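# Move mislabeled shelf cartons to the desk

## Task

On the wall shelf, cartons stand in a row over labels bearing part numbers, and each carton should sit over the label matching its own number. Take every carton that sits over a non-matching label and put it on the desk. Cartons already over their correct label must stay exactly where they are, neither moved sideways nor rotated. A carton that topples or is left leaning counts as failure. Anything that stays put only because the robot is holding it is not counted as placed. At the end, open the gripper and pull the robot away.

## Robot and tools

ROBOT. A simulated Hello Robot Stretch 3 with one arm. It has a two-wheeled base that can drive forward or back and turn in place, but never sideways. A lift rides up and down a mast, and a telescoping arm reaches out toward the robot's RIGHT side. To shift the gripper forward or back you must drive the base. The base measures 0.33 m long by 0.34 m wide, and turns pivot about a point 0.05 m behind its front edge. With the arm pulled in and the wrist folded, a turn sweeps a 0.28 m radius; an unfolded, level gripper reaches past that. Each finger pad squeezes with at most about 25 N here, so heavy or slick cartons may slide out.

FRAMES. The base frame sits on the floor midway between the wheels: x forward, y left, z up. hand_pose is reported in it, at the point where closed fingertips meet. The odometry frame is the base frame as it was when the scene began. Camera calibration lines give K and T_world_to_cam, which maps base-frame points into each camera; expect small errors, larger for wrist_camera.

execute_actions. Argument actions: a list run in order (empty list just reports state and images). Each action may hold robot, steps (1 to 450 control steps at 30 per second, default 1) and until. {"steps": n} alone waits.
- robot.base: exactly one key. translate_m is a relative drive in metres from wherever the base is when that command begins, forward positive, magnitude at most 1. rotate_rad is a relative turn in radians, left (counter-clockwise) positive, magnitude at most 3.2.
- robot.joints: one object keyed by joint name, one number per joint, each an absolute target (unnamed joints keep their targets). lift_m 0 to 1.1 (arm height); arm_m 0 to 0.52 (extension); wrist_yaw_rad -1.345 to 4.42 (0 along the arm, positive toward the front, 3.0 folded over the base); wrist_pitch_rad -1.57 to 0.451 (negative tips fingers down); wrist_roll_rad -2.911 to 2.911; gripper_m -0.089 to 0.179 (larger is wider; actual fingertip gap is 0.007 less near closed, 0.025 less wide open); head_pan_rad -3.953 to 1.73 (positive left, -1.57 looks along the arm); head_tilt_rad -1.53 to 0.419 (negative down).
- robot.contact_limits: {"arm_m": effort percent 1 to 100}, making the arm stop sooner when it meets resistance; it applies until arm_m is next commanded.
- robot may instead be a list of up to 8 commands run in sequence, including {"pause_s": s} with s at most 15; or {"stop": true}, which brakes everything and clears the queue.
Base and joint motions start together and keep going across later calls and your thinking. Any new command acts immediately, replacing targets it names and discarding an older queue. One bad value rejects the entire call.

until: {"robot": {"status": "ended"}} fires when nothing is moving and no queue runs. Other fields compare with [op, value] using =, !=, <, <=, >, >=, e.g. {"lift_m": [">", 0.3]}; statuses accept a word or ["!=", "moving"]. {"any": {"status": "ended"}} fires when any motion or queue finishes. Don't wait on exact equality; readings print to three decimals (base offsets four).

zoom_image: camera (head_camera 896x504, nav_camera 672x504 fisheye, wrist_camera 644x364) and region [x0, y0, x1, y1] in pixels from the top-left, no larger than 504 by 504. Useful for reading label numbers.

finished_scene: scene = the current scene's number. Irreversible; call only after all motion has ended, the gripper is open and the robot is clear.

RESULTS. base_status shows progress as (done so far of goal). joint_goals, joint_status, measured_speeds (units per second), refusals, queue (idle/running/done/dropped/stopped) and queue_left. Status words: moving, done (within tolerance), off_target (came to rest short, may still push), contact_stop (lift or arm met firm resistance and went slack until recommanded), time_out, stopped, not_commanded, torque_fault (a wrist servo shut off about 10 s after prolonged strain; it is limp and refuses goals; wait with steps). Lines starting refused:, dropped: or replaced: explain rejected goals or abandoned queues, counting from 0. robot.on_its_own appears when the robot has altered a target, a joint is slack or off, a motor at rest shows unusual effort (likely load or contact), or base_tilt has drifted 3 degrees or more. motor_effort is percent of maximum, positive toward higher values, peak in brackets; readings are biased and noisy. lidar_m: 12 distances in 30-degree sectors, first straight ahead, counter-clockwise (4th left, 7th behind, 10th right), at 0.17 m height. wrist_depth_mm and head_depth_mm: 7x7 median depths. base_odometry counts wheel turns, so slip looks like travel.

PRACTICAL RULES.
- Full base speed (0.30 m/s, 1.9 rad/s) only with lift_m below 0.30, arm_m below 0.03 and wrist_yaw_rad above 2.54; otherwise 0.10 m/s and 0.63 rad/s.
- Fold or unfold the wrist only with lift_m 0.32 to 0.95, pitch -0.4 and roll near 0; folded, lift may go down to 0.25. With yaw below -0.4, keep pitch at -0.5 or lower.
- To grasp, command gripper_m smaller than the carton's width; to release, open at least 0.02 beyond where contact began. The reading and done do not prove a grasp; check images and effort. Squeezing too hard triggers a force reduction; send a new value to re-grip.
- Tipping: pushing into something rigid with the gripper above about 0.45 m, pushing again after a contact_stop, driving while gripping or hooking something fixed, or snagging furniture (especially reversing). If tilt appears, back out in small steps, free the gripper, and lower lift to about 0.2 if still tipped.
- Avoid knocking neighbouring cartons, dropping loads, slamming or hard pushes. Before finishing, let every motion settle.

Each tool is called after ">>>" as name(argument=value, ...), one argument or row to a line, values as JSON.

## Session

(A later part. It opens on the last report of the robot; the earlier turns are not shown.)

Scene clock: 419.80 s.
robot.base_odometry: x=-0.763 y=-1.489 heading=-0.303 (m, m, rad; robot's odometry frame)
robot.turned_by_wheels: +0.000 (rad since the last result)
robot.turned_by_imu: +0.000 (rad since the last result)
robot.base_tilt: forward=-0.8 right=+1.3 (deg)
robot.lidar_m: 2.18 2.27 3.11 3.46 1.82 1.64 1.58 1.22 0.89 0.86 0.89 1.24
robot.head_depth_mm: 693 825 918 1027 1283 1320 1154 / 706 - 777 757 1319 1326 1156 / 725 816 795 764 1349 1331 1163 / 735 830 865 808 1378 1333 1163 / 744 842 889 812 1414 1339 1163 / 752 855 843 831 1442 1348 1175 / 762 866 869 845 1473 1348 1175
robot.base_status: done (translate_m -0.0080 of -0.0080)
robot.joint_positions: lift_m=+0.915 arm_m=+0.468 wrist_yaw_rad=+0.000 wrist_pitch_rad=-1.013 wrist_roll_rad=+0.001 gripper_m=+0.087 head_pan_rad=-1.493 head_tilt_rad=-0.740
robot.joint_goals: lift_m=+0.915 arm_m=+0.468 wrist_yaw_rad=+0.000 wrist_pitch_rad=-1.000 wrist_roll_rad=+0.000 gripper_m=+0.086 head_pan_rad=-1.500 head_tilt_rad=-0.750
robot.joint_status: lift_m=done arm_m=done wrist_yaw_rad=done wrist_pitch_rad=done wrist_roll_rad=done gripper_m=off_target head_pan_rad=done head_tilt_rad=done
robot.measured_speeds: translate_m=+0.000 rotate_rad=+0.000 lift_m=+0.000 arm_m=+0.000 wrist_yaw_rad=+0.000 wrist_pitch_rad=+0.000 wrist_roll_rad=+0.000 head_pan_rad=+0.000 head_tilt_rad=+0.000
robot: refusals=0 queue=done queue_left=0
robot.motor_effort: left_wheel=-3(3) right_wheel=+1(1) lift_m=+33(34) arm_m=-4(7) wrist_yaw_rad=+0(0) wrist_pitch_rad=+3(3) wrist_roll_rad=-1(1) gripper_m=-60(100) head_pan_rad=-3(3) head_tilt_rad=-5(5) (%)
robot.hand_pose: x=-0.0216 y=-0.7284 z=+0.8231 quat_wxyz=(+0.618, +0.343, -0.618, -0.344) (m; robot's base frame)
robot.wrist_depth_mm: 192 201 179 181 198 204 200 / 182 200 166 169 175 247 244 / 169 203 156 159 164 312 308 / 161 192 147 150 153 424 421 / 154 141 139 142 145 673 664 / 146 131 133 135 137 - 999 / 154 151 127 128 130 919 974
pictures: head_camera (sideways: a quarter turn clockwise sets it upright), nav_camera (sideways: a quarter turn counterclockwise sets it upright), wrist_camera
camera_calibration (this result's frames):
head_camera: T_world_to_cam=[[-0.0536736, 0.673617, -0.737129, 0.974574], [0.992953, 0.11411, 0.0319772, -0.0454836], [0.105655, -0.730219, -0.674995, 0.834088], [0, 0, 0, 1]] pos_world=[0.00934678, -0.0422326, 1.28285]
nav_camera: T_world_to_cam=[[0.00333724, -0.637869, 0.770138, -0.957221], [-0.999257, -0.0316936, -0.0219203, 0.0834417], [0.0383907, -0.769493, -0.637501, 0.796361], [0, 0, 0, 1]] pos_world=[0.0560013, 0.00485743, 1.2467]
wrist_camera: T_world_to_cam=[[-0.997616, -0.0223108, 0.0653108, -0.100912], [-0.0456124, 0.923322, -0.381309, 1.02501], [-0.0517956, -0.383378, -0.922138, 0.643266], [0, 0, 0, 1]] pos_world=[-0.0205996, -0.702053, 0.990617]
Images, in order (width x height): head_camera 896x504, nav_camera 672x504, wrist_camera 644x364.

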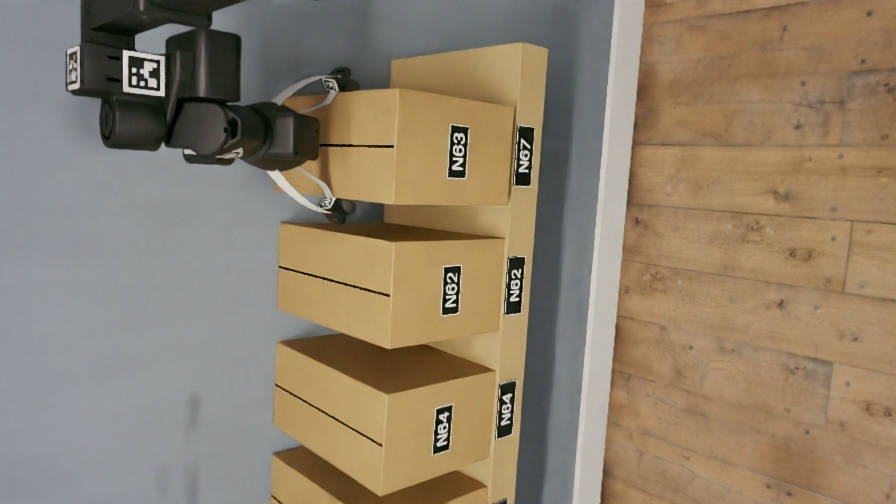

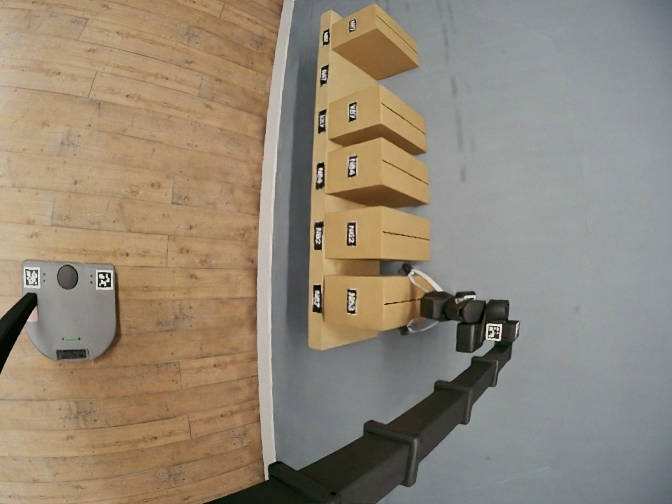

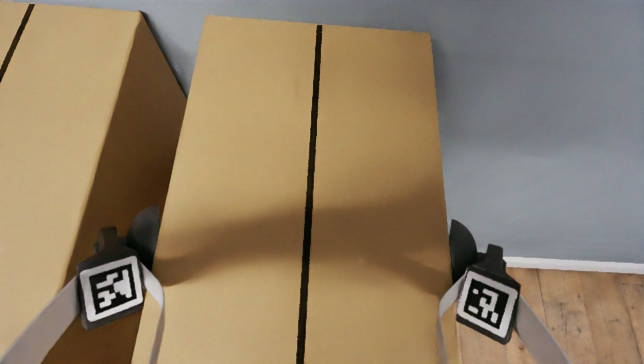

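>>> execute_actions(
  actions=[
    {"robot":{"base":{"rotate_rad":-1.62},"joints":{"lift_m":0.99,"head_pan_rad":0.3,"head_tilt_rad":-0.5}},"steps":150,"until":{"robot":{"rotate_rad":["<=",-1.45]}}},
    {"robot":{"base":{"translate_m":-1.0},"joints":{"arm_m":0.52}},"steps":300,"until":{"robot":{"translate_m":["<=",-0.5]}}},
    {"robot":{"base":{"translate_m":-1.0}},"steps":1},
  ],
)

Scene clock: 453.67 s.
robot.base_odometry: x=-0.590 y=-1.015 heading=-1.923 (m, m, rad; robot's odometry frame)
robot.turned_by_wheels: -1.620 (rad since the last result)
robot.turned_by_imu: -1.632 (rad since the last result)
robot.base_tilt: forward=-1.2 right=+1.3 (deg)
robot.lidar_m: 1.36 1.40 1.87 2.16 2.22 2.94 2.93 1.92 1.49 1.60 1.64 1.43
robot.head_depth_mm: 1098 1189 1298 1282 1581 1549 1296 / 1124 1227 1302 1205 1644 1562 1295 / 1162 1262 1345 1254 1707 1558 1305 / 1189 1300 1372 1299 1767 1568 1307 / 1228 1343 1446 1380 1828 1575 1312 / 1265 1389 1476 1461 1886 1578 1313 / 1310 1438 1540 1787 1933 1585 1315
robot.base_status: moving (translate_m -0.0033 of -1.0000)
robot.joint_positions: lift_m=+0.990 arm_m=+0.518 wrist_yaw_rad=+0.000 wrist_pitch_rad=-1.013 wrist_roll_rad=+0.001 gripper_m=+0.087 head_pan_rad=+0.293 head_tilt_rad=-0.507
robot.joint_goals: lift_m=+0.990 arm_m=+0.520 wrist_yaw_rad=+0.000 wrist_pitch_rad=-1.000 wrist_roll_rad=+0.000 gripper_m=+0.086 head_pan_rad=+0.300 head_tilt_rad=-0.500
robot.joint_status: lift_m=done arm_m=done wrist_yaw_rad=done wrist_pitch_rad=done wrist_roll_rad=done gripper_m=off_target head_pan_rad=done head_tilt_rad=done
robot.measured_speeds: translate_m=-0.100 rotate_rad=+0.000 lift_m=+0.000 arm_m=+0.000 wrist_yaw_rad=+0.000 wrist_pitch_rad=+0.000 wrist_roll_rad=+0.000 head_pan_rad=+0.000 head_tilt_rad=+0.000
robot: refusals=0 queue=running queue_left=0
robot.motor_effort: left_wheel=+0(11) right_wheel=-4(9) lift_m=+33(34) arm_m=+3(4) wrist_yaw_rad=+0(0) wrist_pitch_rad=+3(3) wrist_roll_rad=-1(1) gripper_m=-59(60) head_pan_rad=+3(44) head_tilt_rad=+3(22) (%)
robot.hand_pose: x=-0.0216 y=-0.7785 z=+0.8981 quat_wxyz=(+0.618, +0.343, -0.618, -0.344) (m; robot's base frame)
robot.wrist_depth_mm: - - 179 180 - - - / - - 166 168 174 - - / - - 156 159 163 - - / - - 148 150 153 - - / - 142 139 142 144 - - / 997 131 133 135 136 - - / 942 528 126 128 130 - -
pictures: head_camera (sideways: a quarter turn clockwise sets it upright), nav_camera (sideways: a quarter turn counterclockwise sets it upright), wrist_camera
camera_calibration (this result's frames):
head_camera: T_world_to_cam=[[-0.465636, -0.141632, -0.87357, 1.15496], [-0.329546, 0.943868, 0.0226275, -0.0252524], [0.82133, 0.298418, -0.486173, 0.584075], [0, 0, 0, 1]] pos_world=[0.0497522, 0.0131162, 1.29347]
nav_camera: T_world_to_cam=[[0.435166, 0.0829293, 0.896523, -1.12465], [0.250295, -0.967641, -0.0319837, 0.0889292], [0.86486, 0.238314, -0.441841, 0.536758], [0, 0, 0, 1]] pos_world=[0.00293002, 0.0514012, 1.24828]
wrist_camera: T_world_to_cam=[[-0.997616, -0.0223195, 0.0652967, -0.10692], [-0.0455985, 0.923444, -0.381015, 1.09968], [-0.0517938, -0.383084, -0.92226, 0.693528], [0, 0, 0, 1]] pos_world=[-0.0206006, -0.752197, 1.06559]
Images, in order (width x height): head_camera 896x504, nav_camera 672x504, wrist_camera 644x364.

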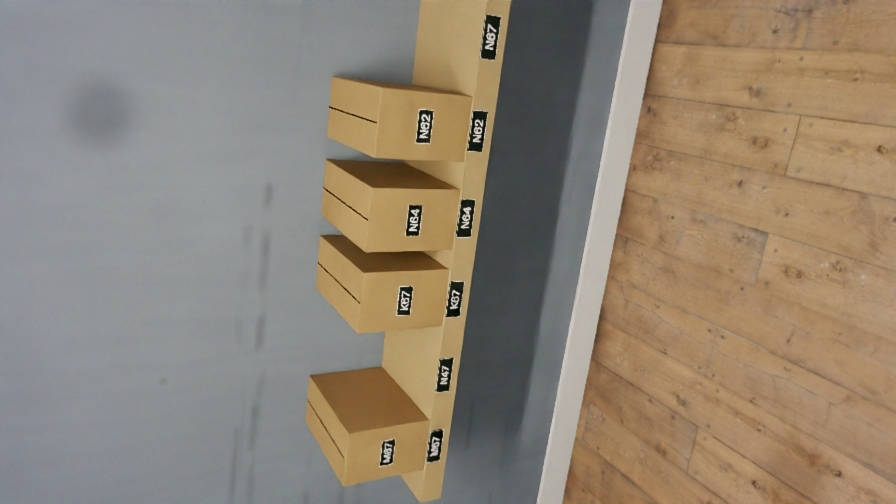

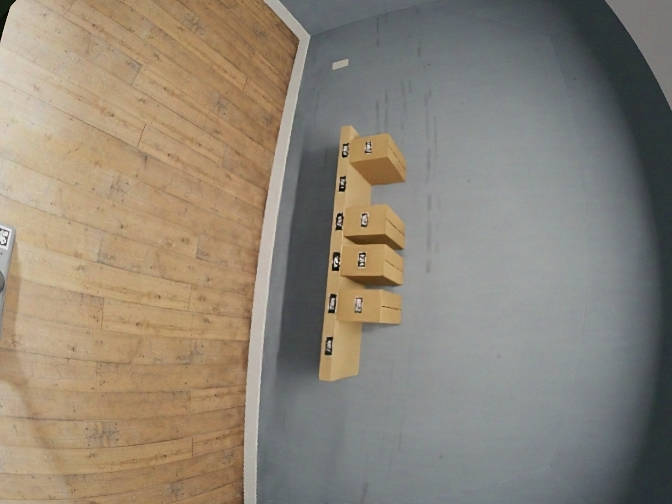

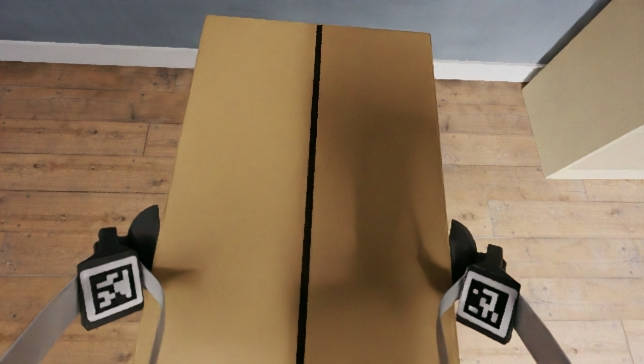

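>>> execute_actions(
  actions=[
    {"steps":300,"until":{"robot":{"y":[">=",-0.3]}}},
    {"robot":{"base":{"translate_m":-1.0},"joints":{"head_pan_rad":-1.6,"head_tilt_rad":-0.75}},"steps":300,"until":{"robot":{"y":[">=",0.3]}}},
    {"robot":{"base":{"translate_m":-1.0}},"steps":300,"until":{"robot":{"y":[">=",0.829]}}},
    {"robot":{"base":{"rotate_rad":-1.43}},"steps":150,"until":{"robot":{"rotate_rad":["<=",-1.29]}}},
    {"robot":{"joints":{"lift_m":0.965}},"steps":90,"until":{"robot":{"status":"ended"}}},
  ],
)

Scene clock: 476.60 s.
robot.base_odometry: x=+0.101 y=+0.861 heading=+2.930 (m, m, rad; robot's odometry frame)
robot.turned_by_wheels: -1.430 (rad since the last result)
robot.turned_by_imu: -1.430 (rad since the last result)
robot.base_tilt: forward=-0.8 right=+1.1 (deg)
robot.lidar_m: 1.26 1.65 2.70 3.33 2.68 2.12 2.07 1.27 1.42 0.99 1.00 1.68
robot.head_depth_mm: 1132 1244 1017 813 1535 1319 1151 / - 1299 1028 842 1546 1325 1156 / - 1305 728 796 1551 1331 1161 / 1221 1341 759 804 1555 1340 1170 / 1234 1347 1049 858 1501 1334 1168 / 1257 1366 1052 889 1581 1338 1179 / 1269 1448 1105 894 1579 1347 1175
robot.base_status: done (rotate_rad -1.4299 of -1.4300)
robot.joint_positions: lift_m=+0.965 arm_m=+0.519 wrist_yaw_rad=+0.000 wrist_pitch_rad=-1.013 wrist_roll_rad=+0.001 gripper_m=+0.087 head_pan_rad=-1.593 head_tilt_rad=-0.740
robot.joint_goals: lift_m=+0.965 arm_m=+0.520 wrist_yaw_rad=+0.000 wrist_pitch_rad=-1.000 wrist_roll_rad=+0.000 gripper_m=+0.086 head_pan_rad=-1.600 head_tilt_rad=-0.750
robot.joint_status: lift_m=done arm_m=done wrist_yaw_rad=done wrist_pitch_rad=done wrist_roll_rad=done gripper_m=off_target head_pan_rad=done head_tilt_rad=done
robot.measured_speeds: translate_m=+0.000 rotate_rad=+0.000 lift_m=+0.000 arm_m=+0.000 wrist_yaw_rad=+0.000 wrist_pitch_rad=+0.000 wrist_roll_rad=+0.000 head_pan_rad=+0.000 head_tilt_rad=+0.000
robot: refusals=0 queue=done queue_left=0
robot.motor_effort: left_wheel=+2(11) right_wheel=-3(7) lift_m=+16(33) arm_m=+3(3) wrist_yaw_rad=+0(0) wrist_pitch_rad=+4(3) wrist_roll_rad=-1(1) gripper_m=-60(60) head_pan_rad=-4(45) head_tilt_rad=-5(23) (%)
robot.hand_pose: x=-0.0216 y=-0.7786 z=+0.8739 quat_wxyz=(+0.618, +0.343, -0.618, -0.344) (m; robot's base frame)
robot.wrist_depth_mm: 386 398 180 181 430 437 443 / 368 376 167 169 174 410 416 / 349 353 156 159 164 384 392 / 328 333 147 150 153 362 367 / 312 141 140 142 144 339 343 / 297 132 133 134 137 325 327 / 280 203 126 128 130 301 310
pictures: head_camera (sideways: a quarter turn clockwise sets it upright), nav_camera (sideways: a quarter turn counterclockwise sets it upright), wrist_camera
camera_calibration (this result's frames):
head_camera: T_world_to_cam=[[0.0138781, 0.675544, -0.737189, 0.97424], [0.999386, 0.0143607, 0.031974, -0.0455186], [0.0321864, -0.73718, -0.67493, 0.834452], [0, 0, 0, 1]] pos_world=[0.00511207, -0.0423474, 1.28285]
nav_camera: T_world_to_cam=[[-0.0603919, -0.634944, 0.770194, -0.956906], [-0.997426, 0.0682745, -0.0219243, 0.0834358], [-0.0386639, -0.769535, -0.637433, 0.796743], [0, 0, 0, 1]] pos_world=[0.0562368, -0.000156162, 1.2467]
wrist_camera: T_world_to_cam=[[-0.997617, -0.02231, 0.0652902, -0.105331], [-0.0455868, 0.923448, -0.381007, 1.09052], [-0.0517918, -0.383075, -0.922264, 0.671252], [0, 0, 0, 1]] pos_world=[-0.0206014, -0.752251, 1.04145]
Images, in order (width x height): head_camera 896x504, nav_camera 672x504, wrist_camera 644x364.

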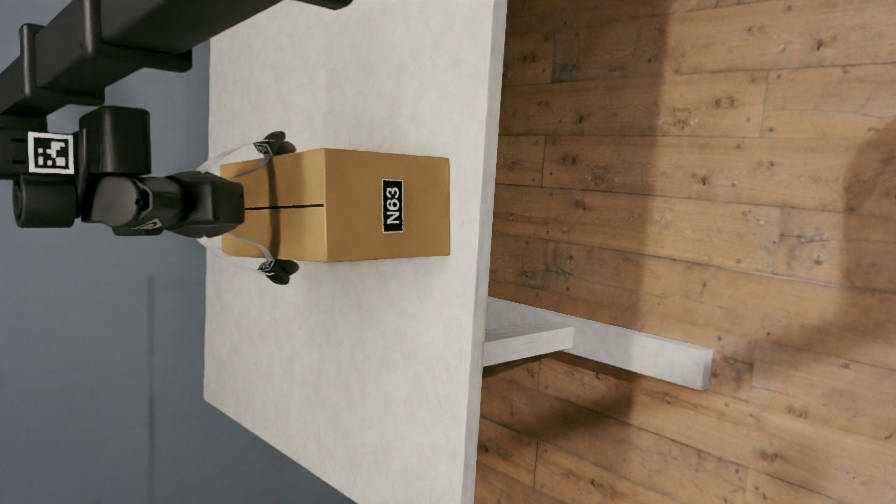

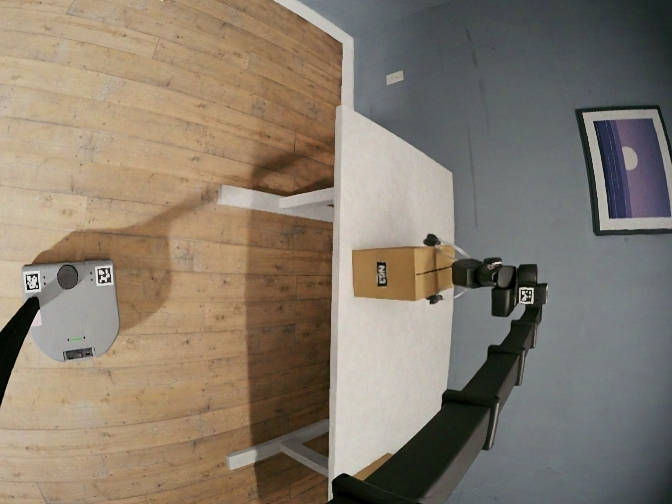

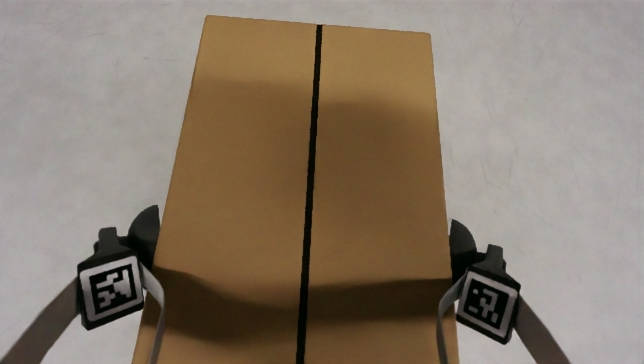

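>>> execute_actions(
  actions=[
    {"robot":{"joints":{"gripper_m":0.168,"lift_m":0.963}},"steps":90,"until":{"robot":{"gripper_m":[">=",0.155]}}},
    {"robot":{"joints":{"wrist_pitch_rad":-0.4,"arm_m":0.31,"head_pan_rad":-2.6,"head_tilt_rad":-0.6}},"steps":90,"until":{"robot":{"wrist_pitch_rad":[">",-0.62]}}},
    {"robot":{"base":{"rotate_rad":0.7}},"steps":150,"until":{"robot":{"status":"ended"}}},
  ],
)

Scene clock: 486.30 s.
robot.base_odometry: x=+0.101 y=+0.861 heading=-2.653 (m, m, rad; robot's odometry frame)
robot.turned_by_wheels: +0.700 (rad since the last result)
robot.turned_by_imu: +0.707 (rad since the last result)
robot.base_tilt: forward=-0.8 right=+1.2 (deg)
robot.lidar_m: 1.65 3.33 3.36 2.38 2.08 2.08 1.27 1.40 0.99 1.66 1.26 1.34
robot.head_depth_mm: 1260 1399 1330 970 1640 - - / 1238 1368 1338 978 851 - - / 1224 1354 1340 987 825 - - / 1203 1337 1360 989 - - - / 1180 1308 1360 989 - - 1187 / 1159 1287 1370 733 - - 1241 / 1148 1271 1340 1041 - - 1220
robot.base_status: done (rotate_rad +0.6999 of +0.7000)
robot.joint_positions: lift_m=+0.963 arm_m=+0.310 wrist_yaw_rad=+0.000 wrist_pitch_rad=-0.421 wrist_roll_rad=+0.001 gripper_m=+0.168 head_pan_rad=-2.593 head_tilt_rad=-0.606
robot.joint_goals: lift_m=+0.963 arm_m=+0.310 wrist_yaw_rad=+0.000 wrist_pitch_rad=-0.400 wrist_roll_rad=+0.000 gripper_m=+0.168 head_pan_rad=-2.600 head_tilt_rad=-0.600
robot.joint_status: lift_m=done arm_m=done wrist_yaw_rad=done wrist_pitch_rad=done wrist_roll_rad=done gripper_m=done head_pan_rad=done head_tilt_rad=done
robot.measured_speeds: translate_m=+0.000 rotate_rad=+0.000 lift_m=+0.000 arm_m=+0.000 wrist_yaw_rad=+0.000 wrist_pitch_rad=+0.000 wrist_roll_rad=+0.000 head_pan_rad=+0.000 head_tilt_rad=+0.000
robot: refusals=0 queue=done queue_left=0
robot.motor_effort: left_wheel=-2(10) right_wheel=+1(7) lift_m=+15(16) arm_m=-3(4) wrist_yaw_rad=+0(0) wrist_pitch_rad=+6(6) wrist_roll_rad=-1(1) gripper_m=+0(97) head_pan_rad=-4(44) head_tilt_rad=+2(19) (%)
robot.hand_pose: x=-0.0215 y=-0.6793 z=+0.9754 quat_wxyz=(+0.691, +0.148, -0.691, -0.148) (m; robot's base frame)
robot.wrist_depth_mm: 968 - - - - 872 762 / - - - - - 943 779 / - - - - - 986 837 / - - - - - - 744 / - - - - - 605 594 / - - - - - - 502 / - - - - 413 412 434
pictures: head_camera (sideways: a quarter turn clockwise sets it upright), nav_camera (sideways: a quarter turn counterclockwise sets it upright), wrist_camera
camera_calibration (this result's frames):
head_camera: T_world_to_cam=[[0.486244, 0.298506, -0.821255, 1.08094], [0.555437, -0.831128, 0.0267653, -0.0360345], [-0.674579, -0.46917, -0.569933, 0.702178], [0, 0, 0, 1]] pos_world=[-0.0319121, -0.0231761, 1.28889]
nav_camera: T_world_to_cam=[[-0.473735, -0.235305, 0.84865, -1.05667], [-0.48433, 0.87444, -0.0279077, 0.0881], [-0.735526, -0.424247, -0.528219, 0.658912], [0, 0, 0, 1]] pos_world=[0.026736, -0.0461359, 1.24725]
wrist_camera: T_world_to_cam=[[-0.99762, 0.0173225, 0.0667337, -0.084107], [-0.0460169, 0.553481, -0.83159, 1.22569], [-0.051341, -0.832682, -0.551366, 0.135749], [0, 0, 0, 1]] pos_world=[-0.020535, -0.563902, 1.09973]
Images, in order (width x height): head_camera 896x504, nav_camera 672x504, wrist_camera 644x364.

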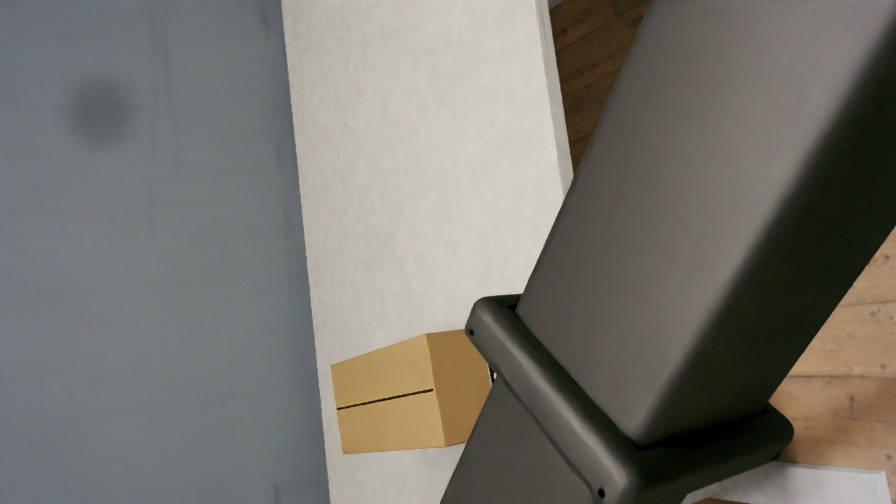

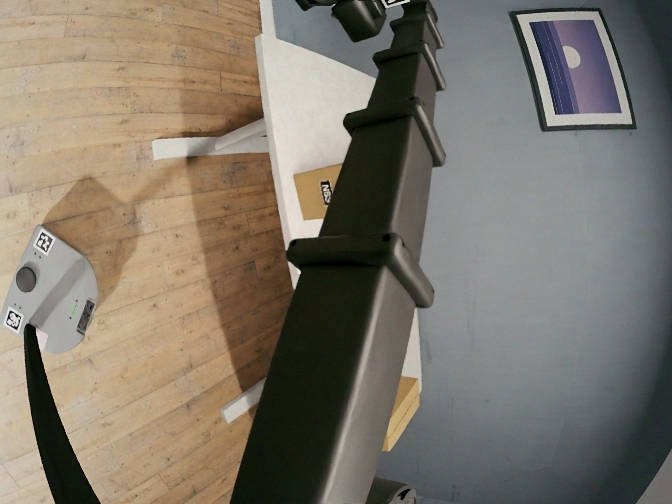

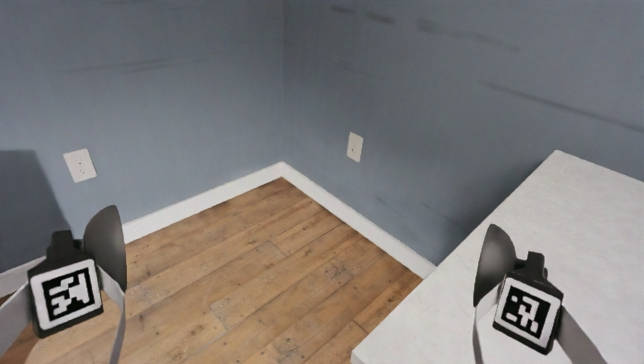

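>>> finished_scene(
  scene=2,
)

The scene is finished: the task was done.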